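# Hang two metal bars on color-matched rack arm pairs

## Task

For both short metal bars, find the pair of rack arms whose labels (each mounted just above its arm) share the color painted on that bar's ends, and place the bar across that pair. Each bar must lie on both rack arms with its center between them, and must stay there without the robot holding it. Finally open the grippers and withdraw the arms.

## Robot and tools

Robot: two arms, left_arm and right_arm, each with six joints and a parallel gripper. Every joint list in a command or a result uses this order per arm: wrist roll, elbow, waist, wrist yaw, shoulder, wrist pitch. Follow only this order, whatever order other text suggests.

Frame: all positions in results use one scene frame, in metres. Origin on the table surface midway between the arms, +x out over the table, +z up, left_arm on the +y side. The words left and right name arms, not image sides. A printed gripper position can be somewhat wrong, worse when the arm reaches far. end_effector_position is the point between the finger pads, about 1 cm short of the tips; fingers point along the gripper's +z and close along its y. Orientation is a wxyz quaternion.

Row layout (shared by execute_actions and move): one flat list of 14 numbers, each in [-1, 1]: left_arm's six joint values then its opening, then right_arm's six joint values then its opening. Always send all 14, even when one arm should stay put. Joint values are scaled offsets, not poses: 1.0 equals 1.202 rad for waist, 1.258 shoulder, 1.238 elbow, 2.073 wrist pitch, 2.022 for wrist yaw and for wrist roll. Opening is absolute: +1 fully open, -1 closed. Optionally 12 more numbers in [0, 1] may follow: stiffness multipliers for each joint (left six, then right six, in joint order); they persist until changed.

execute_actions(actions): a list of up to 15 actions; each action is a table of up to 15 rows, one row per 1/30 s control step. A table with fewer than 15 rows repeats its final row for the remaining steps. In every row of an action, joint offsets are measured from the angles the joints had when that action began (for the first action, from the last reported angles), not from the previous row. An empty list just returns state and images. If any action is malformed, or the first one would push a joint more than 0.036 rad beyond its stated range, nothing runs. Stated ranges (rad): waist -2.618 to 3.054, shoulder 0 to 3.142, elbow 0 to 3.142, wrist pitch -1.571 to 1.571, wrist yaw -1.571 to 1.571, wrist roll -2.094 to 2.094; true stops may differ by up to 0.036. A joint driven into its stop gives the line "joint sent to its limit"; its absence proves nothing.

move(target, speed, blocking): target is one 14-number row whose offsets count from the Joint positions of the latest result showing them. All joints travel in proportion, so grippers follow curves; duration is clamped between 0.5 and 10 s. speed (rad/s, 0.01 to 2, default 0.5) caps the joint with the longest travel. Moves do not avoid obstacles or the other arm; faster moves and targets set deeper past a contact press harder. The result adds a move: line giving how it ended (done, off_target, moving, held, fault), limits=held or limits=none, and each arm's joint furthest from target. With blocking=false you get control back after 0.5 s; other motion commands are refused until wait or stop shows the move finished.

wait(seconds): 0 to 10; arms hold their last command, an ongoing move continues. stop(): brakes a running move (needs room; fingers keep moving). zoom_image(camera, region): region [x0, y0, x1, y1] in pixels, at most 504x504; cameras cam_high and cam_low are 504x504, cam_left_wrist and cam_right_wrist 616x616. finished_scene(scene): pass the current scene number once the bars are placed and the arms are clear; it is irreversible and reports success.

Results: per-arm gripper pose; Joint positions and Joint velocities (six joints in rad or rad/s, then finger gap in m, 0.094 when fully open); Joint targets (where joints are currently being driven); grip_measured on the command scale; joint torques (total drive output, offset and noisy); per-step joint readings for execute_actions, where HELD plus an arm label marks held-back steps. "joint command not followed" means a clearance check altered targets.

Motion limits: each step, a joint's target may lead its measured angle by at most 0.202 rad (waist), 0.258 (shoulder), 0.238 (elbow), 0.573 (wrist pitch), 0.522 (wrist yaw, roll); targets that would move the gripper over 70 mm are scaled back. Big changes therefore span several actions; finish them explicitly. Zero offsets may let an arm sag: in a reply's first call send offsets back to the desired angles, then zeros, correcting again if short. The robot holds the last command while you are writing.

Gripping: to hold, command an opening about 0.03 below grip_measured (less for a lighter grip). Readings may be off by about 1 mm. Pad force tops out near 50 to 62 N; very thin parts are held more weakly.

Avoid: dropping or knocking anything off the table, arm-to-arm collisions or pressing, hard impacts and heavy pushes. Brief external tugs on held or loose parts may occur. Motor heat: MOTOR HOT from 75 °C; at 90 °C that arm halts for 10 s; at 100 °C it goes limp and falls. Do not hold loads longer than needed.

Each tool is called after "Request:" as name(argument=value, ...) on one line, values as JSON.

## Session

Request:
execute_actions(actions=[])

Scene clock: 0.00 s.
left_arm: end_effector_position=(+0.3350, +0.2700, +0.4139) grip_measured=+1.000 end_effector_quat_wxyz=(+0.712, -0.002, +0.702, +0.003) | right_arm: end_effector_position=(+0.3874, -0.4295, +0.4107) grip_measured=+1.000 end_effector_quat_wxyz=(+0.706, +0.054, +0.703, -0.059)
Joint names: [wrist roll, elbow, waist, wrist yaw, shoulder, wrist pitch]
Joint positions: left_arm=[ 0.001  1.055 -0.012  0.006  1.038 -0.002  0.094] | right_arm=[-0.007  1.057  0.     0.001  1.049 -0.003  0.094]
Joint velocities: left_arm=[ 0.007  0.012 -0.012  0.037  0.007 -0.022  0.   ] | right_arm=[ 0.022 -0.017 -0.012  0.022 -0.022 -0.081  0.   ]
Joint torques (N m, as the arm reports them, + toward a larger angle): no reading
Motor temperatures (°C, as the motors report them): left_arm=[25 24 24 25 27 26] | right_arm=[23 24 25 24 25 25]
Joint targets: left_arm=[0.002 1.069 -0.012 0.006 1.029 0.011] | right_arm=[-0.009 1.064 0.000 0.001 1.042 -0.008]
Joint stiffness scale: left_arm=[1. 1. 1. 1. 1. 1.] | right_arm=[1. 1. 1. 1. 1. 1.]

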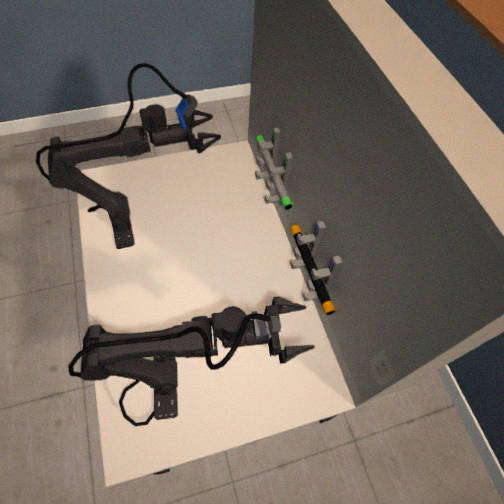

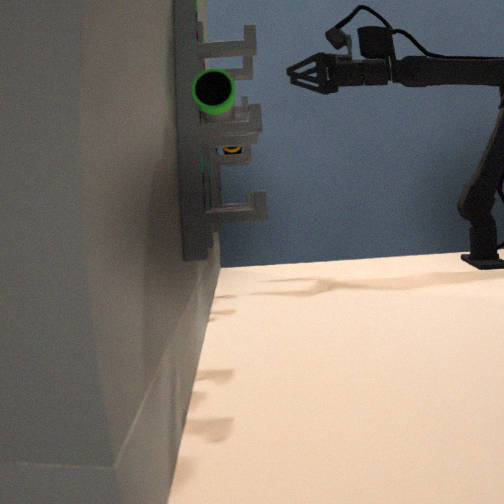

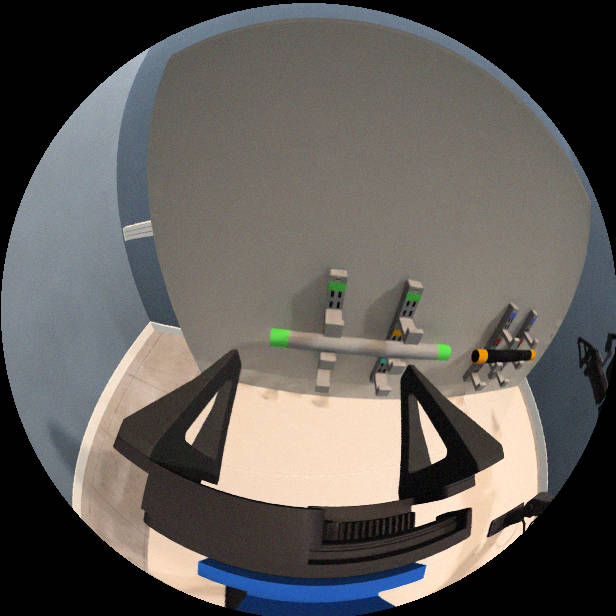

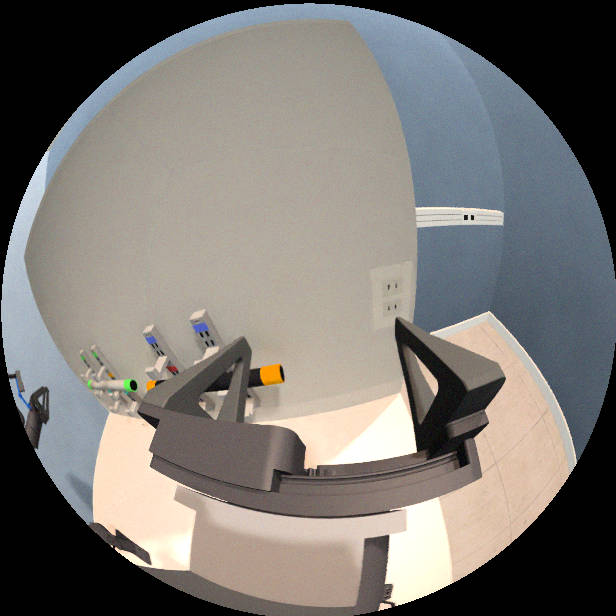

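Request:
move(target=[0.777,-0.2,0,0,0.2,0.24,1,0.777,0,0.2,0.15,0.2,0,1], speed=1)

Scene clock: 3.10 s.
left_arm: end_effector_position=(+0.3966, +0.2707, +0.3148) grip_measured=+1.000 end_effector_quat_wxyz=(+0.497, +0.500, +0.499, +0.504) | right_arm: end_effector_position=(+0.4480, -0.3872, +0.3151) grip_measured=+1.000 end_effector_quat_wxyz=(+0.498, +0.594, +0.512, +0.370)
Joint names: [wrist roll, elbow, waist, wrist yaw, shoulder, wrist pitch]
Joint positions: left_arm=[ 1.577  0.815 -0.012  0.006  1.287  0.473  0.094] | right_arm=[ 1.568  1.057  0.234  0.288  1.297 -0.003  0.094]
Joint velocities: left_arm=[ 0.037 -0.012 -0.032 -0.037  0.022 -0.007  0.   ] | right_arm=[ 0.022 -0.007  0.002 -0.066  0.012 -0.051  0.   ]
Joint torques (N m, as the arm reports them, + toward a larger angle): left_arm=[-0.06  7.36  0.01 -0.03 -3.72  1.83] | right_arm=[-0.05  8.17  0.66  0.15 -3.64  1.8 ]
Motor temperatures (°C, as the motors report them): left_arm=[25 24 24 25 27 27] | right_arm=[23 24 25 24 25 25]
Joint targets: left_arm=[1.572 0.807 -0.012 0.006 1.290 0.496] | right_arm=[1.564 1.057 0.241 0.305 1.300 -0.004]
Joint stiffness scale: left_arm=[1. 1. 1. 1. 1. 1.] | right_arm=[1. 1. 1. 1. 1. 1.]
move: off_target (left_arm); limits=none; left_arm: farthest joint: the wrist pitch, 0.022 radians from its target (0.497 radians at the start); right_arm: farthest joint: the wrist yaw, 0.016 radians from its target (0.303 radians at the start)

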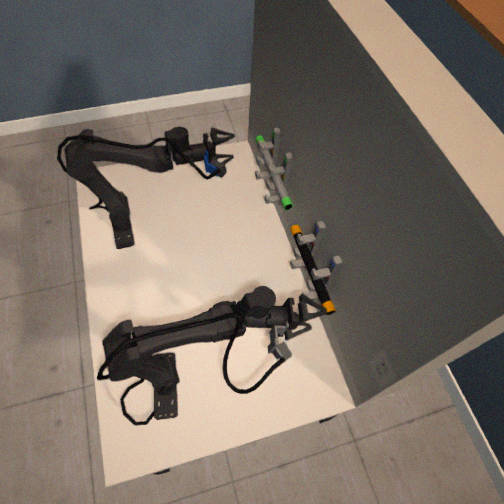

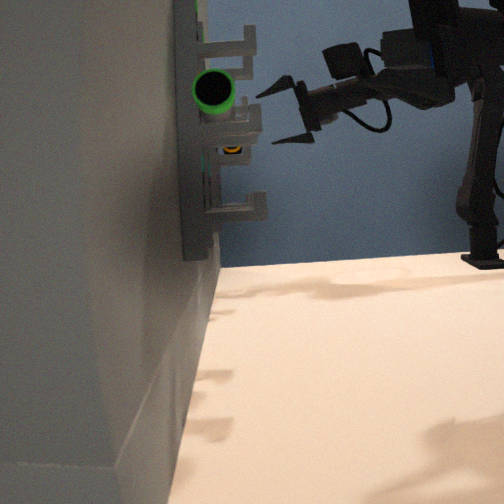

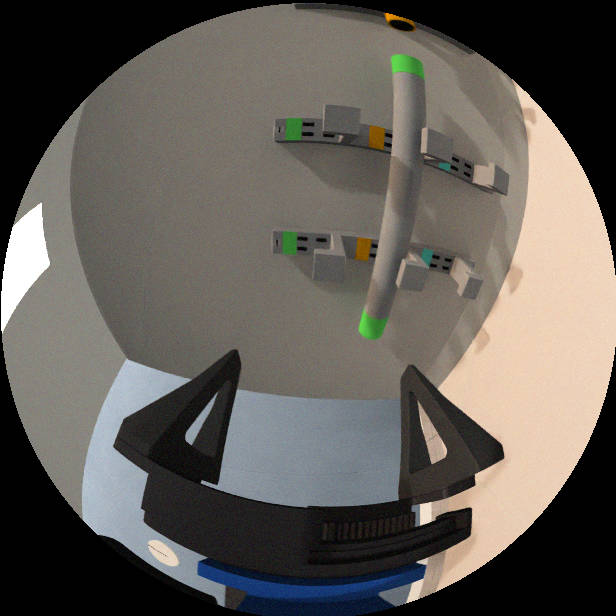

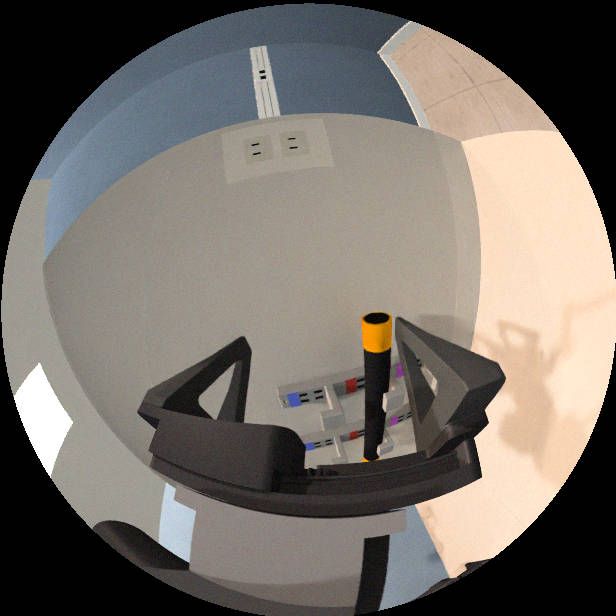

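Request:
move(target=[0,0.133,-0.09,0,0.343,0.138,1,0,-0.4,-0.5,0,-0.6,0,1], speed=0.8)

Scene clock: 5.73 s.
left_arm: end_effector_position=(+0.4783, +0.2182, +0.2388) grip_measured=+1.000 end_effector_quat_wxyz=(+0.509, +0.538, +0.482, +0.468) | right_arm: end_effector_position=(+0.2299, -0.5523, +0.3311) grip_measured=+1.000 end_effector_quat_wxyz=(+0.663, +0.648, +0.257, +0.271)
Joint names: [wrist roll, elbow, waist, wrist yaw, shoulder, wrist pitch]
Joint positions: left_arm=[ 1.584  0.939 -0.115  0.006  1.72   0.737  0.094] | right_arm=[ 1.573  0.582 -0.36   0.287  0.558  0.005  0.094]
Joint velocities: left_arm=[-0.037 -0.017  0.007 -0.037  0.007 -0.007  0.   ] | right_arm=[-0.022 -0.002 -0.007  0.037 -0.002  0.066  0.   ]
Joint torques (N m, as the arm reports them, + toward a larger angle): left_arm=[-0.09 11.16 -0.43 -0.03 -7.07  1.89] | right_arm=[-0.06  6.26 -0.63 -0.01  0.3   1.71]
Motor temperatures (°C, as the motors report them): left_arm=[25 25 24 25 27 28] | right_arm=[23 25 25 24 25 26]
Joint targets: left_arm=[1.578 0.980 -0.121 0.006 1.718 0.759] | right_arm=[1.568 0.562 -0.368 0.288 0.542 -0.003]
Joint stiffness scale: left_arm=[1. 1. 1. 1. 1. 1.] | right_arm=[1. 1. 1. 1. 1. 1.]
move: off_target (left_arm); limits=none; left_arm: farthest joint: the elbow, 0.040 radians from its target (0.164 radians at the start); right_arm: farthest joint: the elbow, 0.020 radians from its target (0.495 radians at the start)

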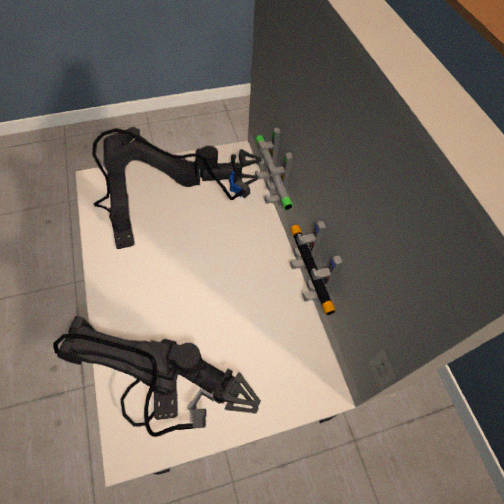

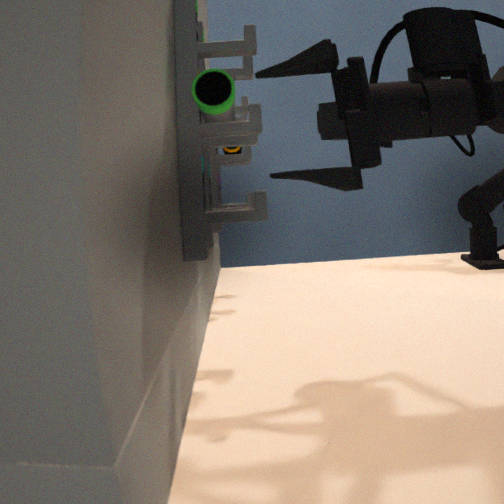

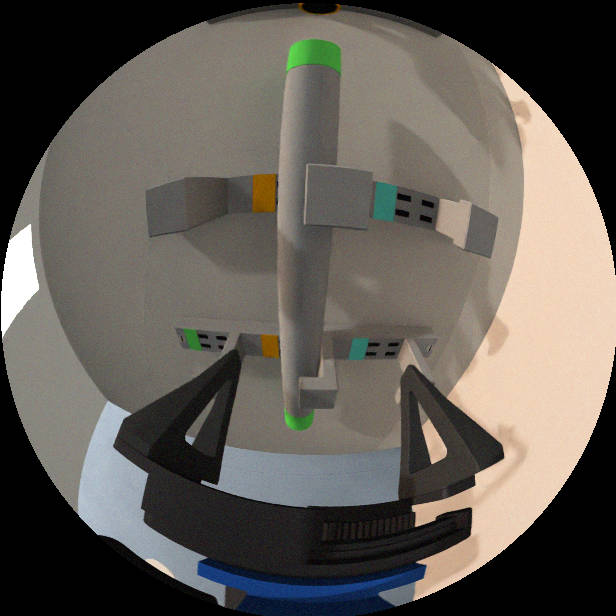

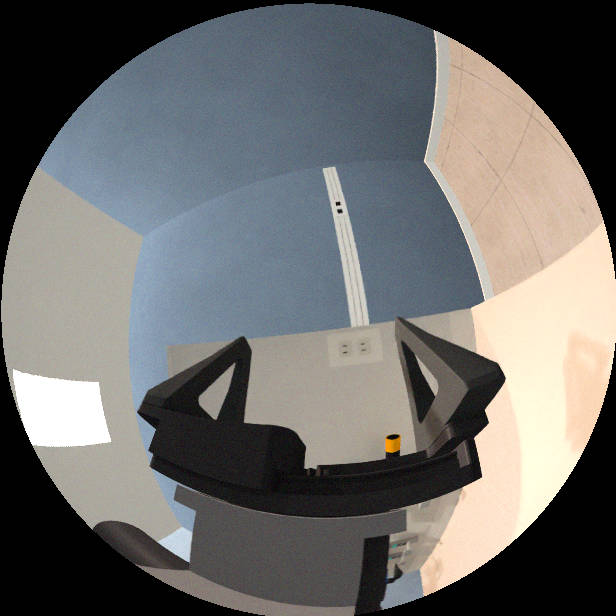

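Request:
move(target=[0,0.254,-0.03,0,0.15,-0.007,0.5,0,0,0,0,0,0,1], speed=0.3)

Scene clock: 7.67 s.
left_arm: end_effector_position=(+0.5349, +0.1961, +0.2657) grip_measured=+0.502 end_effector_quat_wxyz=(+0.534, +0.527, +0.456, +0.480) | right_arm: end_effector_position=(+0.2299, -0.5523, +0.3311) grip_measured=+1.000 end_effector_quat_wxyz=(+0.663, +0.649, +0.256, +0.273)
Joint names: [wrist roll, elbow, waist, wrist yaw, shoulder, wrist pitch]
Joint positions: left_arm=[ 1.59   1.216 -0.144  0.006  1.906  0.72   0.071] | right_arm=[ 1.578  0.582 -0.36   0.287  0.558  0.005  0.094]
Joint velocities: left_arm=[-0.051  0.002  0.007  0.007  0.012 -0.051 -0.001] | right_arm=[-0.037 -0.002 -0.002 -0.022  0.012 -0.007  0.   ]
Joint torques (N m, as the arm reports them, + toward a larger angle): left_arm=[-0.13 11.22 -0.51  0.02 -8.78  1.65] | right_arm=[-0.05  7.88  0.02 -0.02  1.49  1.78]
Motor temperatures (°C, as the motors report them): left_arm=[25 26 24 25 28 28] | right_arm=[23 25 25 24 25 26]
Joint targets: left_arm=[1.584 1.254 -0.151 0.006 1.909 0.722] | right_arm=[1.573 0.582 -0.360 0.287 0.558 0.005]
Joint stiffness scale: left_arm=[1. 1. 1. 1. 1. 1.] | right_arm=[1. 1. 1. 1. 1. 1.]
move: off_target (left_arm); limits=none; left_arm: farthest joint: the elbow, 0.037 radians from its target (0.314 radians at the start); right_arm: farthest joint: the wrist roll, 0.005 radians from its target (0.000 radians at the start)

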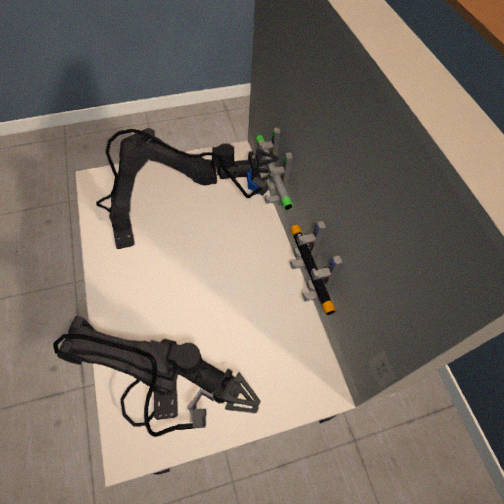

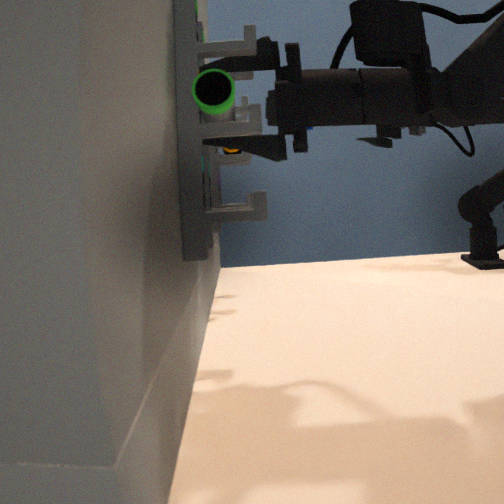

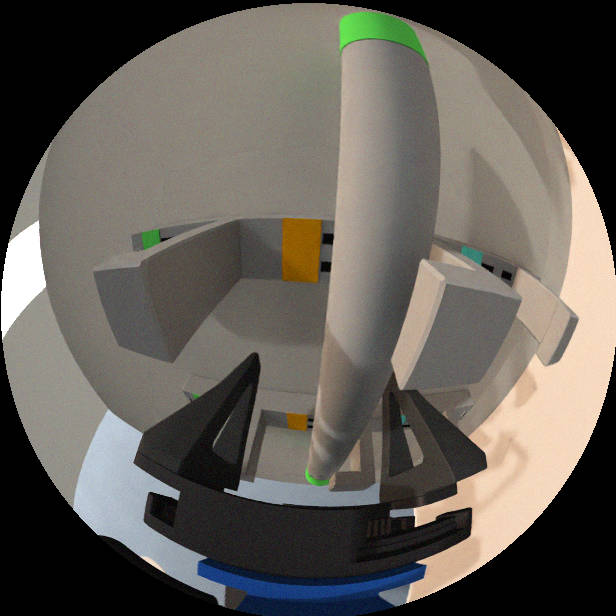

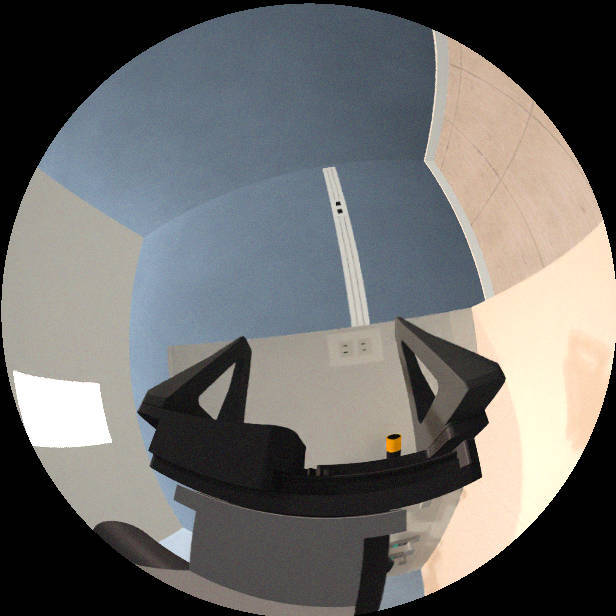

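Lower ~1 cm via shoulder, close.

Request:
move(target=[-0.01,0.03,0,0,0.02,0,-0.1,0,0,0,0,0,0,1])

Request:
move(target=[0,0.03,0,0,0,0,-0.45,0,0,0,0,0,0,1])

Request:
move(target=[0,0.05,0,0,-0.025,0,-0.45,0,0,0,0,0,0,1], speed=0.1)

Scene clock: 9.07 s.
left_arm: end_effector_position=(+0.5383, +0.1957, +0.2485) grip_measured=-0.098 end_effector_quat_wxyz=(+0.524, +0.537, +0.465, +0.470) | right_arm: end_effector_position=(+0.2299, -0.5523, +0.3311) grip_measured=+1.000 end_effector_quat_wxyz=(+0.662, +0.649, +0.254, +0.274)
Joint names: [wrist roll, elbow, waist, wrist yaw, shoulder, wrist pitch]
Joint positions: left_arm=[ 1.588  1.216 -0.144  0.006  1.93   0.705  0.042] | right_arm=[ 1.583  0.582 -0.36   0.287  0.558  0.005  0.094]
Joint velocities: left_arm=[ 0.051 -0.007 -0.002 -0.037  0.007 -0.125  0.001] | right_arm=[ 0.007  0.007  0.007  0.007 -0.007  0.022  0.   ]
Joint torques (N m, as the arm reports them, + toward a larger angle): left_arm=[-0.22 11.06  0.03  0.02 -8.97  1.72] | right_arm=[-0.06  7.88  0.02 -0.02  1.49  1.78]
Motor temperatures (°C, as the motors report them): left_arm=[25 26 24 25 28 29] | right_arm=[23 25 25 24 25 26]
Joint targets: left_arm=[1.570 1.253 -0.144 0.006 1.931 0.720] | right_arm=[1.578 0.582 -0.360 0.287 0.558 0.005]
Joint stiffness scale: left_arm=[1. 1. 1. 1. 1. 1.] | right_arm=[1. 1. 1. 1. 1. 1.]
move: off_target (left_arm); limits=none; left_arm: farthest joint: the elbow, 0.037 radians from its target (0.037 radians at the start); right_arm: farthest joint: the wrist roll, 0.005 radians from its target (0.000 radians at the start)

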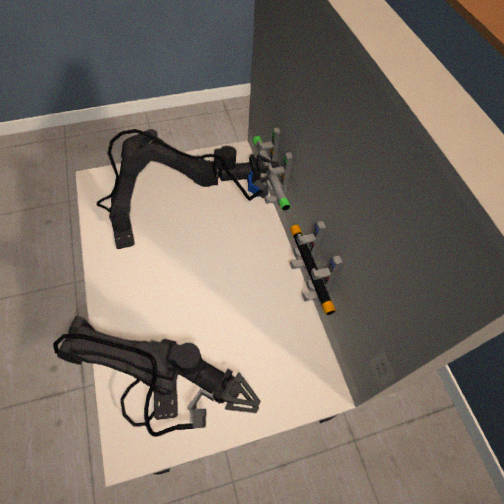

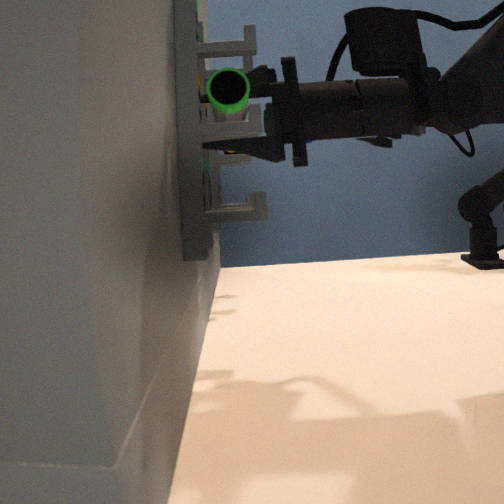

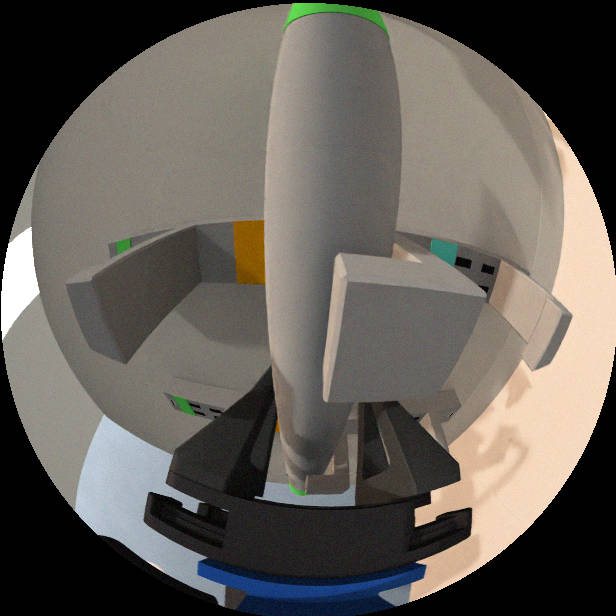

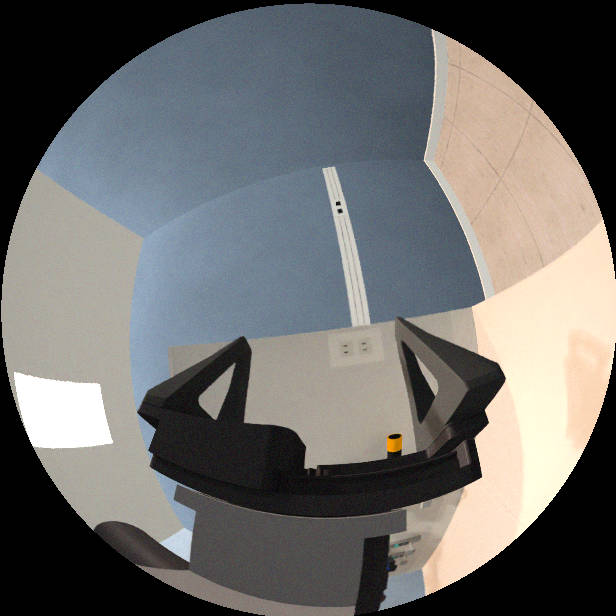

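Scene clock: 9.77 s.
left_arm: end_effector_position=(+0.5381, +0.1957, +0.2534) grip_measured=-0.420 end_effector_quat_wxyz=(+0.529, +0.532, +0.462, +0.474) | right_arm: end_effector_position=(+0.2299, -0.5523, +0.3311) grip_measured=+1.000 end_effector_quat_wxyz=(+0.662, +0.650, +0.252, +0.276)
Joint names: [wrist roll, elbow, waist, wrist yaw, shoulder, wrist pitch]
Joint positions: left_arm=[ 1.586  1.216 -0.144  0.006  1.929  0.721  0.027] | right_arm=[ 1.587  0.582 -0.36   0.287  0.558  0.005  0.094]
Joint velocities: left_arm=[-0.051 -0.002 -0.012  0.022 -0.012 -0.051  0.001] | right_arm=[ 0.037 -0.022 -0.002 -0.051  0.007 -0.081  0.   ]
Joint torques (N m, as the arm reports them, + toward a larger angle): left_arm=[ 0.04 10.98 -0.09 -0.05 -8.96  1.46] | right_arm=[-0.06  7.89  0.02 -0.02  1.49  1.78]
Motor temperatures (°C, as the motors report them): left_arm=[25 27 24 25 29 29] | right_arm=[23 25 25 24 25 27]
Joint targets: left_arm=[1.588 1.253 -0.144 0.006 1.930 0.705] | right_arm=[1.583 0.582 -0.360 0.287 0.558 0.005]
Joint stiffness scale: left_arm=[1. 1. 1. 1. 1. 1.] | right_arm=[1. 1. 1. 1. 1. 1.]
move: off_target (left_arm); limits=none; left_arm: farthest joint: the elbow, 0.037 radians from its target (0.037 radians at the start); right_arm: farthest joint: the wrist roll, 0.004 radians from its target (0.000 radians at the start)

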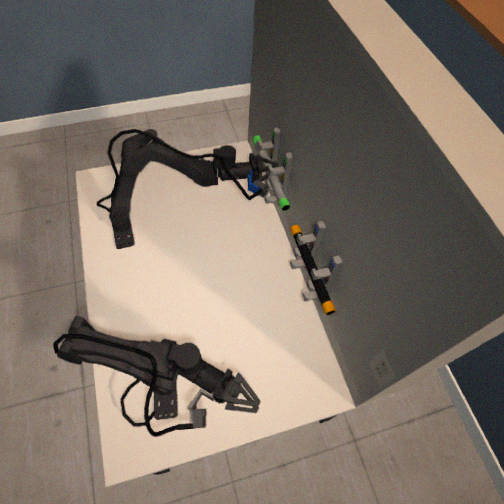

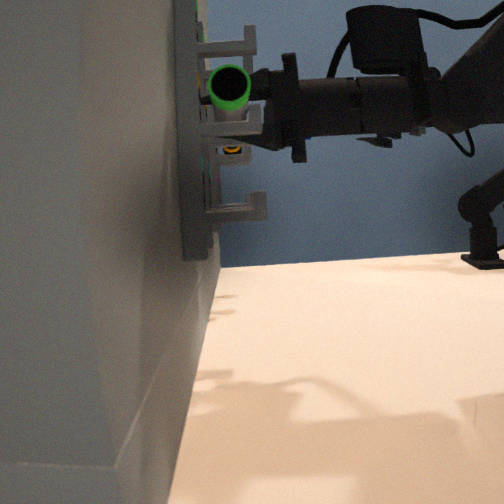

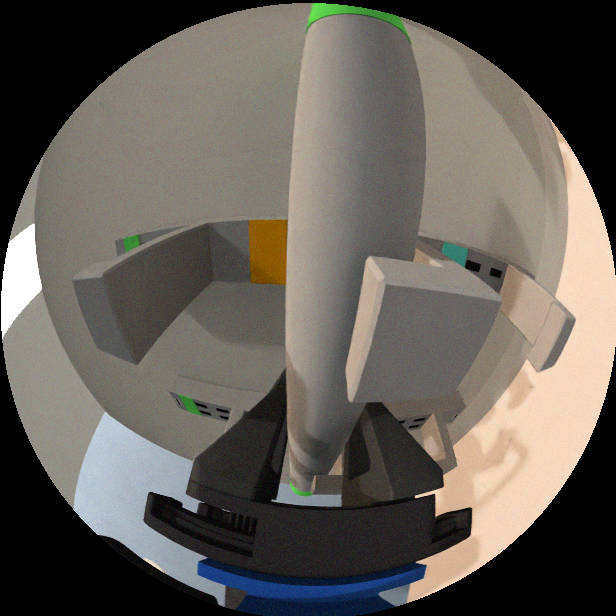

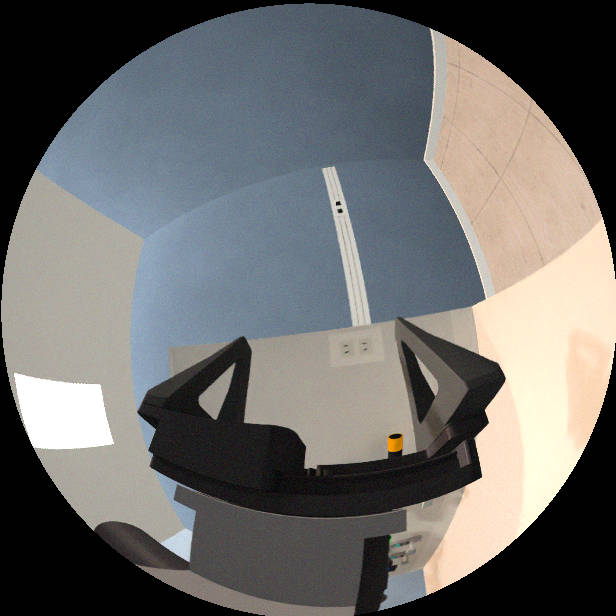

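Scene clock: 10.77 s.
left_arm: end_effector_position=(+0.5400, +0.1955, +0.2549) grip_measured=-0.420 end_effector_quat_wxyz=(+0.525, +0.535, +0.463, +0.473) | right_arm: end_effector_position=(+0.2299, -0.5523, +0.3311) grip_measured=+1.000 end_effector_quat_wxyz=(+0.661, +0.651, +0.251, +0.277)
Joint names: [wrist roll, elbow, waist, wrist yaw, shoulder, wrist pitch]
Joint positions: left_arm=[ 1.591  1.234 -0.144  0.006  1.929  0.694  0.027] | right_arm=[ 1.592  0.582 -0.36   0.287  0.558  0.005  0.094]
Joint velocities: left_arm=[ 0.022  0.007 -0.002  0.022 -0.007  0.022  0.001] | right_arm=[ 0.081 -0.012 -0.002  0.051  0.017  0.037  0.   ]
Joint torques (N m, as the arm reports them, + toward a larger angle): left_arm=[ -0.06  11.76   0.    -0.01 -11.46   1.89] | right_arm=[-0.05  7.89  0.02 -0.02  1.48  1.78]
Motor temperatures (°C, as the motors report them): left_arm=[25 27 24 25 29 29] | right_arm=[23 25 25 24 25 27]
Joint targets: left_arm=[1.586 1.278 -0.144 0.006 1.897 0.721] | right_arm=[1.587 0.582 -0.360 0.287 0.558 0.005]
Joint stiffness scale: left_arm=[1. 1. 1. 1. 1. 1.] | right_arm=[1. 1. 1. 1. 1. 1.]
move: off_target (left_arm); limits=none; left_arm: farthest joint: the elbow, 0.044 radians from its target (0.062 radians at the start); right_arm: farthest joint: the wrist roll, 0.005 radians from its target (0.000 radians at the start)

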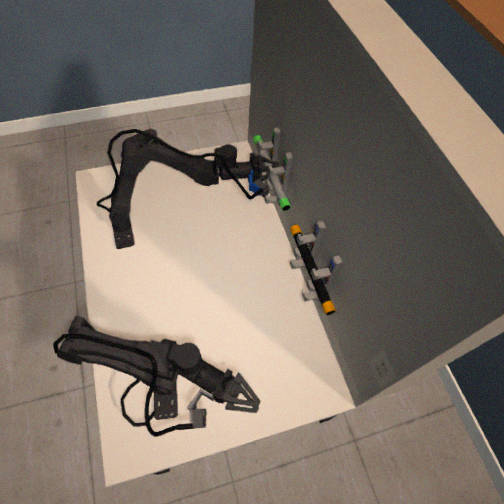

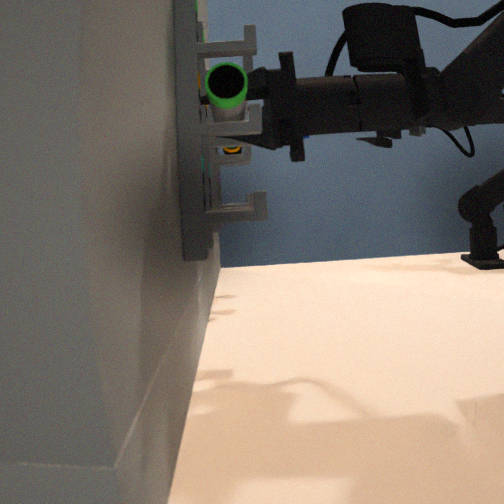

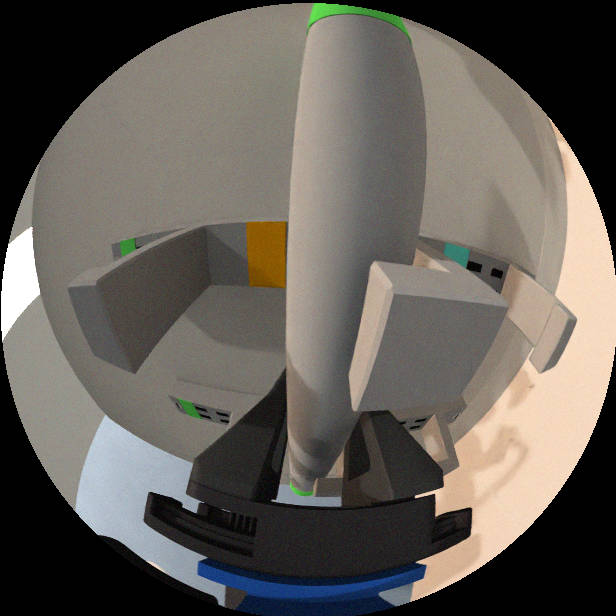

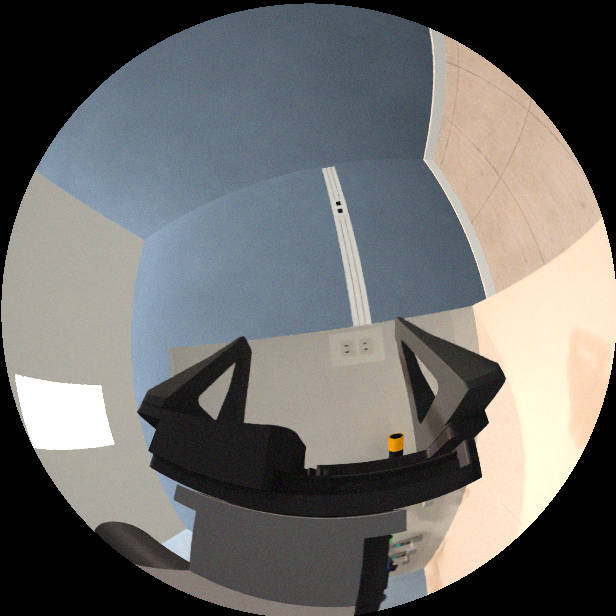

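Request:
move(target=[-0.015,0.036,0,0,-0.05,0.03,-0.45,0,0,0,0,0,0,1], speed=0.1)

Scene clock: 12.13 s.
left_arm: end_effector_position=(+0.5365, +0.1959, +0.2709) grip_measured=-0.420 end_effector_quat_wxyz=(+0.537, +0.524, +0.458, +0.478) | right_arm: end_effector_position=(+0.2299, -0.5523, +0.3311) grip_measured=+1.000 end_effector_quat_wxyz=(+0.660, +0.651, +0.249, +0.279)
Joint names: [wrist roll, elbow, waist, wrist yaw, shoulder, wrist pitch]
Joint positions: left_arm=[ 1.58   1.234 -0.144  0.006  1.904  0.702  0.027] | right_arm=[ 1.596  0.582 -0.36   0.287  0.558  0.005  0.094]
Joint velocities: left_arm=[-0.037 -0.002 -0.002  0.022  0.002  0.022 -0.   ] | right_arm=[-0.007 -0.012  0.027 -0.007 -0.002 -0.051  0.   ]
Joint torques (N m, as the arm reports them, + toward a larger angle): left_arm=[ -0.29  11.97   0.12   0.   -11.76   2.08] | right_arm=[-0.05  7.89  0.01 -0.02  1.48  1.79]
Motor temperatures (°C, as the motors report them): left_arm=[25 27 24 25 30 30] | right_arm=[23 26 25 24 25 27]
Joint targets: left_arm=[1.560 1.278 -0.144 0.006 1.866 0.756] | right_arm=[1.592 0.582 -0.360 0.287 0.558 0.005]
Joint stiffness scale: left_arm=[1. 1. 1. 1. 1. 1.] | right_arm=[1. 1. 1. 1. 1. 1.]
move: off_target (left_arm); limits=none; left_arm: farthest joint: the wrist pitch, 0.054 radians from its target (0.063 radians at the start); right_arm: farthest joint: the wrist roll, 0.004 radians from its target (0.000 radians at the start)

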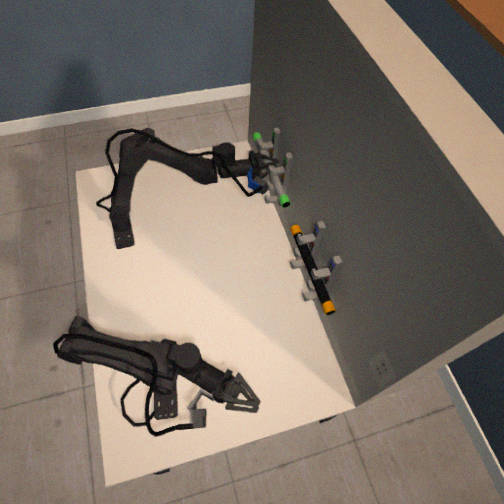

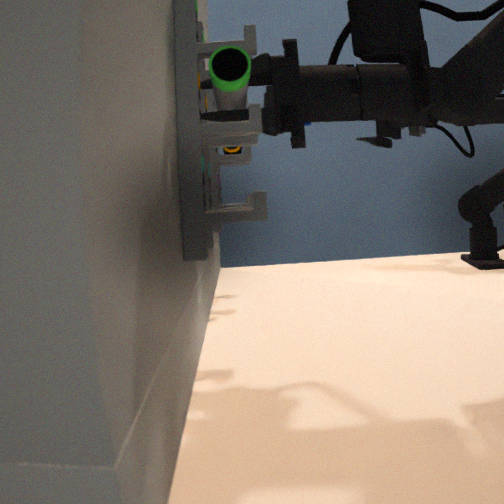

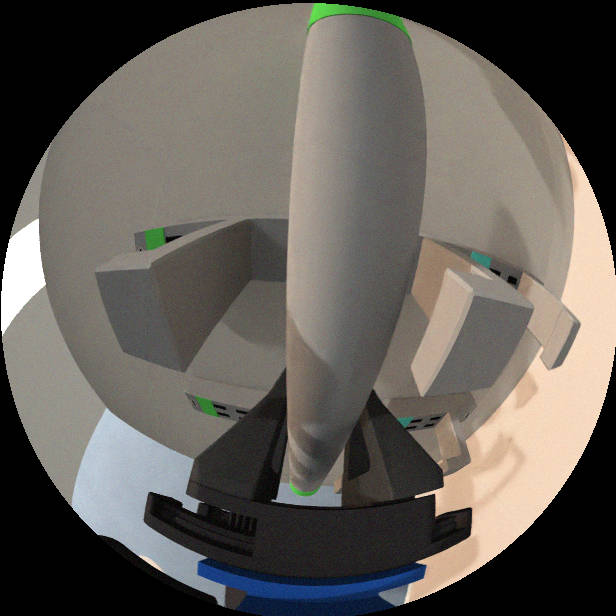

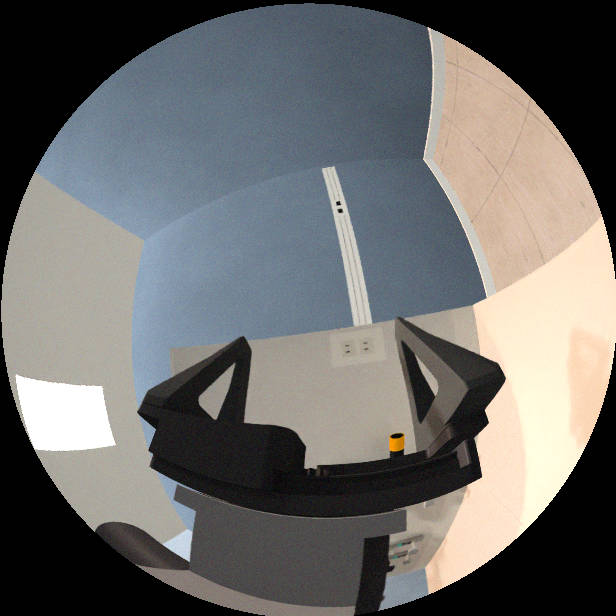

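Request:
execute_actions(actions=[[[-0.008,-0.036,0,0,-0.066,0.025,-0.45,0,0,0,0,0,0,1]],[[-0.008,-0.04,0,0,-0.066,0.025,-0.45,0,0,0,0,0,0,1]]])

Scene clock: 13.83 s.
left_arm: end_effector_position=(+0.5140, +0.1986, +0.2766) grip_measured=-0.420 end_effector_quat_wxyz=(+0.536, +0.524, +0.458, +0.477) | right_arm: end_effector_position=(+0.2299, -0.5523, +0.3311) grip_measured=+1.000 end_effector_quat_wxyz=(+0.659, +0.652, +0.247, +0.282)
Joint names: [wrist roll, elbow, waist, wrist yaw, shoulder, wrist pitch]
Joint positions: left_arm=[ 1.58   1.142 -0.144  0.006  1.816  0.705  0.027] | right_arm=[ 1.606  0.582 -0.36   0.287  0.558  0.005  0.094]
Joint velocities: left_arm=[-0.051  0.007  0.012  0.022 -0.007 -0.022 -0.001] | right_arm=[ 0.037 -0.007  0.007 -0.007  0.002 -0.066  0.   ]
Joint torques (N m, as the arm reports them, + toward a larger angle): left_arm=[ -0.18   7.55   0.    -0.03 -11.17   2.08] | right_arm=[-0.05  7.89  0.02 -0.02  1.49  1.78]
Motor temperatures (°C, as the motors report them): left_arm=[25 27 24 25 31 30] | right_arm=[23 26 25 24 25 27]
Joint targets: left_arm=[1.564 1.141 -0.144 0.006 1.777 0.756] | right_arm=[1.601 0.582 -0.360 0.287 0.558 0.005]
Joint stiffness scale: left_arm=[1. 1. 1. 1. 1. 1.] | right_arm=[1. 1. 1. 1. 1. 1.]
Step readings (joint positions; steps 1 to 15: 1st action; 16 to 30: 2nd action):
0: left_arm=[1.580 1.234 -0.144 0.006 1.904 0.702] | right_arm=[1.596 0.582 -0.360 0.287 0.558 0.005]
1: left_arm=[1.580 1.228 -0.144 0.006 1.899 0.703] | right_arm=[1.597 0.582 -0.360 0.287 0.558 0.005]
2: left_arm=[1.580 1.213 -0.144 0.006 1.889 0.703] | right_arm=[1.598 0.582 -0.360 0.287 0.558 0.005]
4: left_arm=[1.580 1.193 -0.144 0.006 1.871 0.703] | right_arm=[1.599 0.582 -0.360 0.287 0.558 0.005]
8: left_arm=[1.580 1.191 -0.144 0.006 1.860 0.704] | right_arm=[1.600 0.582 -0.360 0.287 0.558 0.005]
15: left_arm=[1.580 1.191 -0.144 0.006 1.860 0.704] | right_arm=[1.601 0.582 -0.360 0.287 0.558 0.005]
16: left_arm=[1.580 1.184 -0.144 0.006 1.855 0.705] | right_arm=[1.602 0.582 -0.360 0.287 0.558 0.005]
17: left_arm=[1.580 1.167 -0.144 0.006 1.843 0.705] | right_arm=[1.602 0.582 -0.360 0.287 0.558 0.005]
19: left_arm=[1.580 1.145 -0.144 0.006 1.825 0.704] | right_arm=[1.604 0.582 -0.360 0.287 0.558 0.005]
23: left_arm=[1.580 1.142 -0.144 0.006 1.816 0.705] | right_arm=[1.605 0.582 -0.360 0.287 0.558 0.005]
30: Joint positions above

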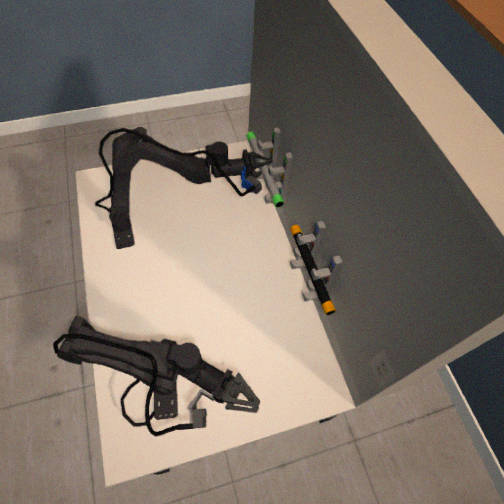

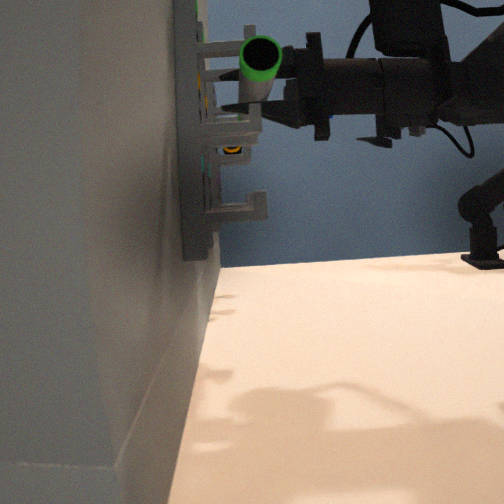

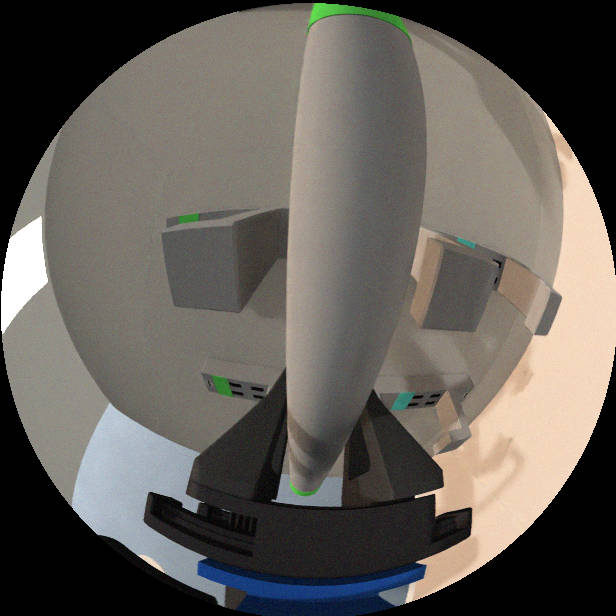

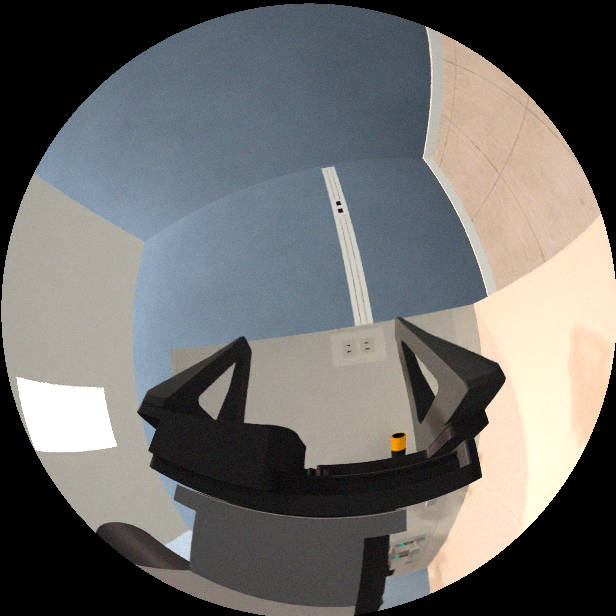

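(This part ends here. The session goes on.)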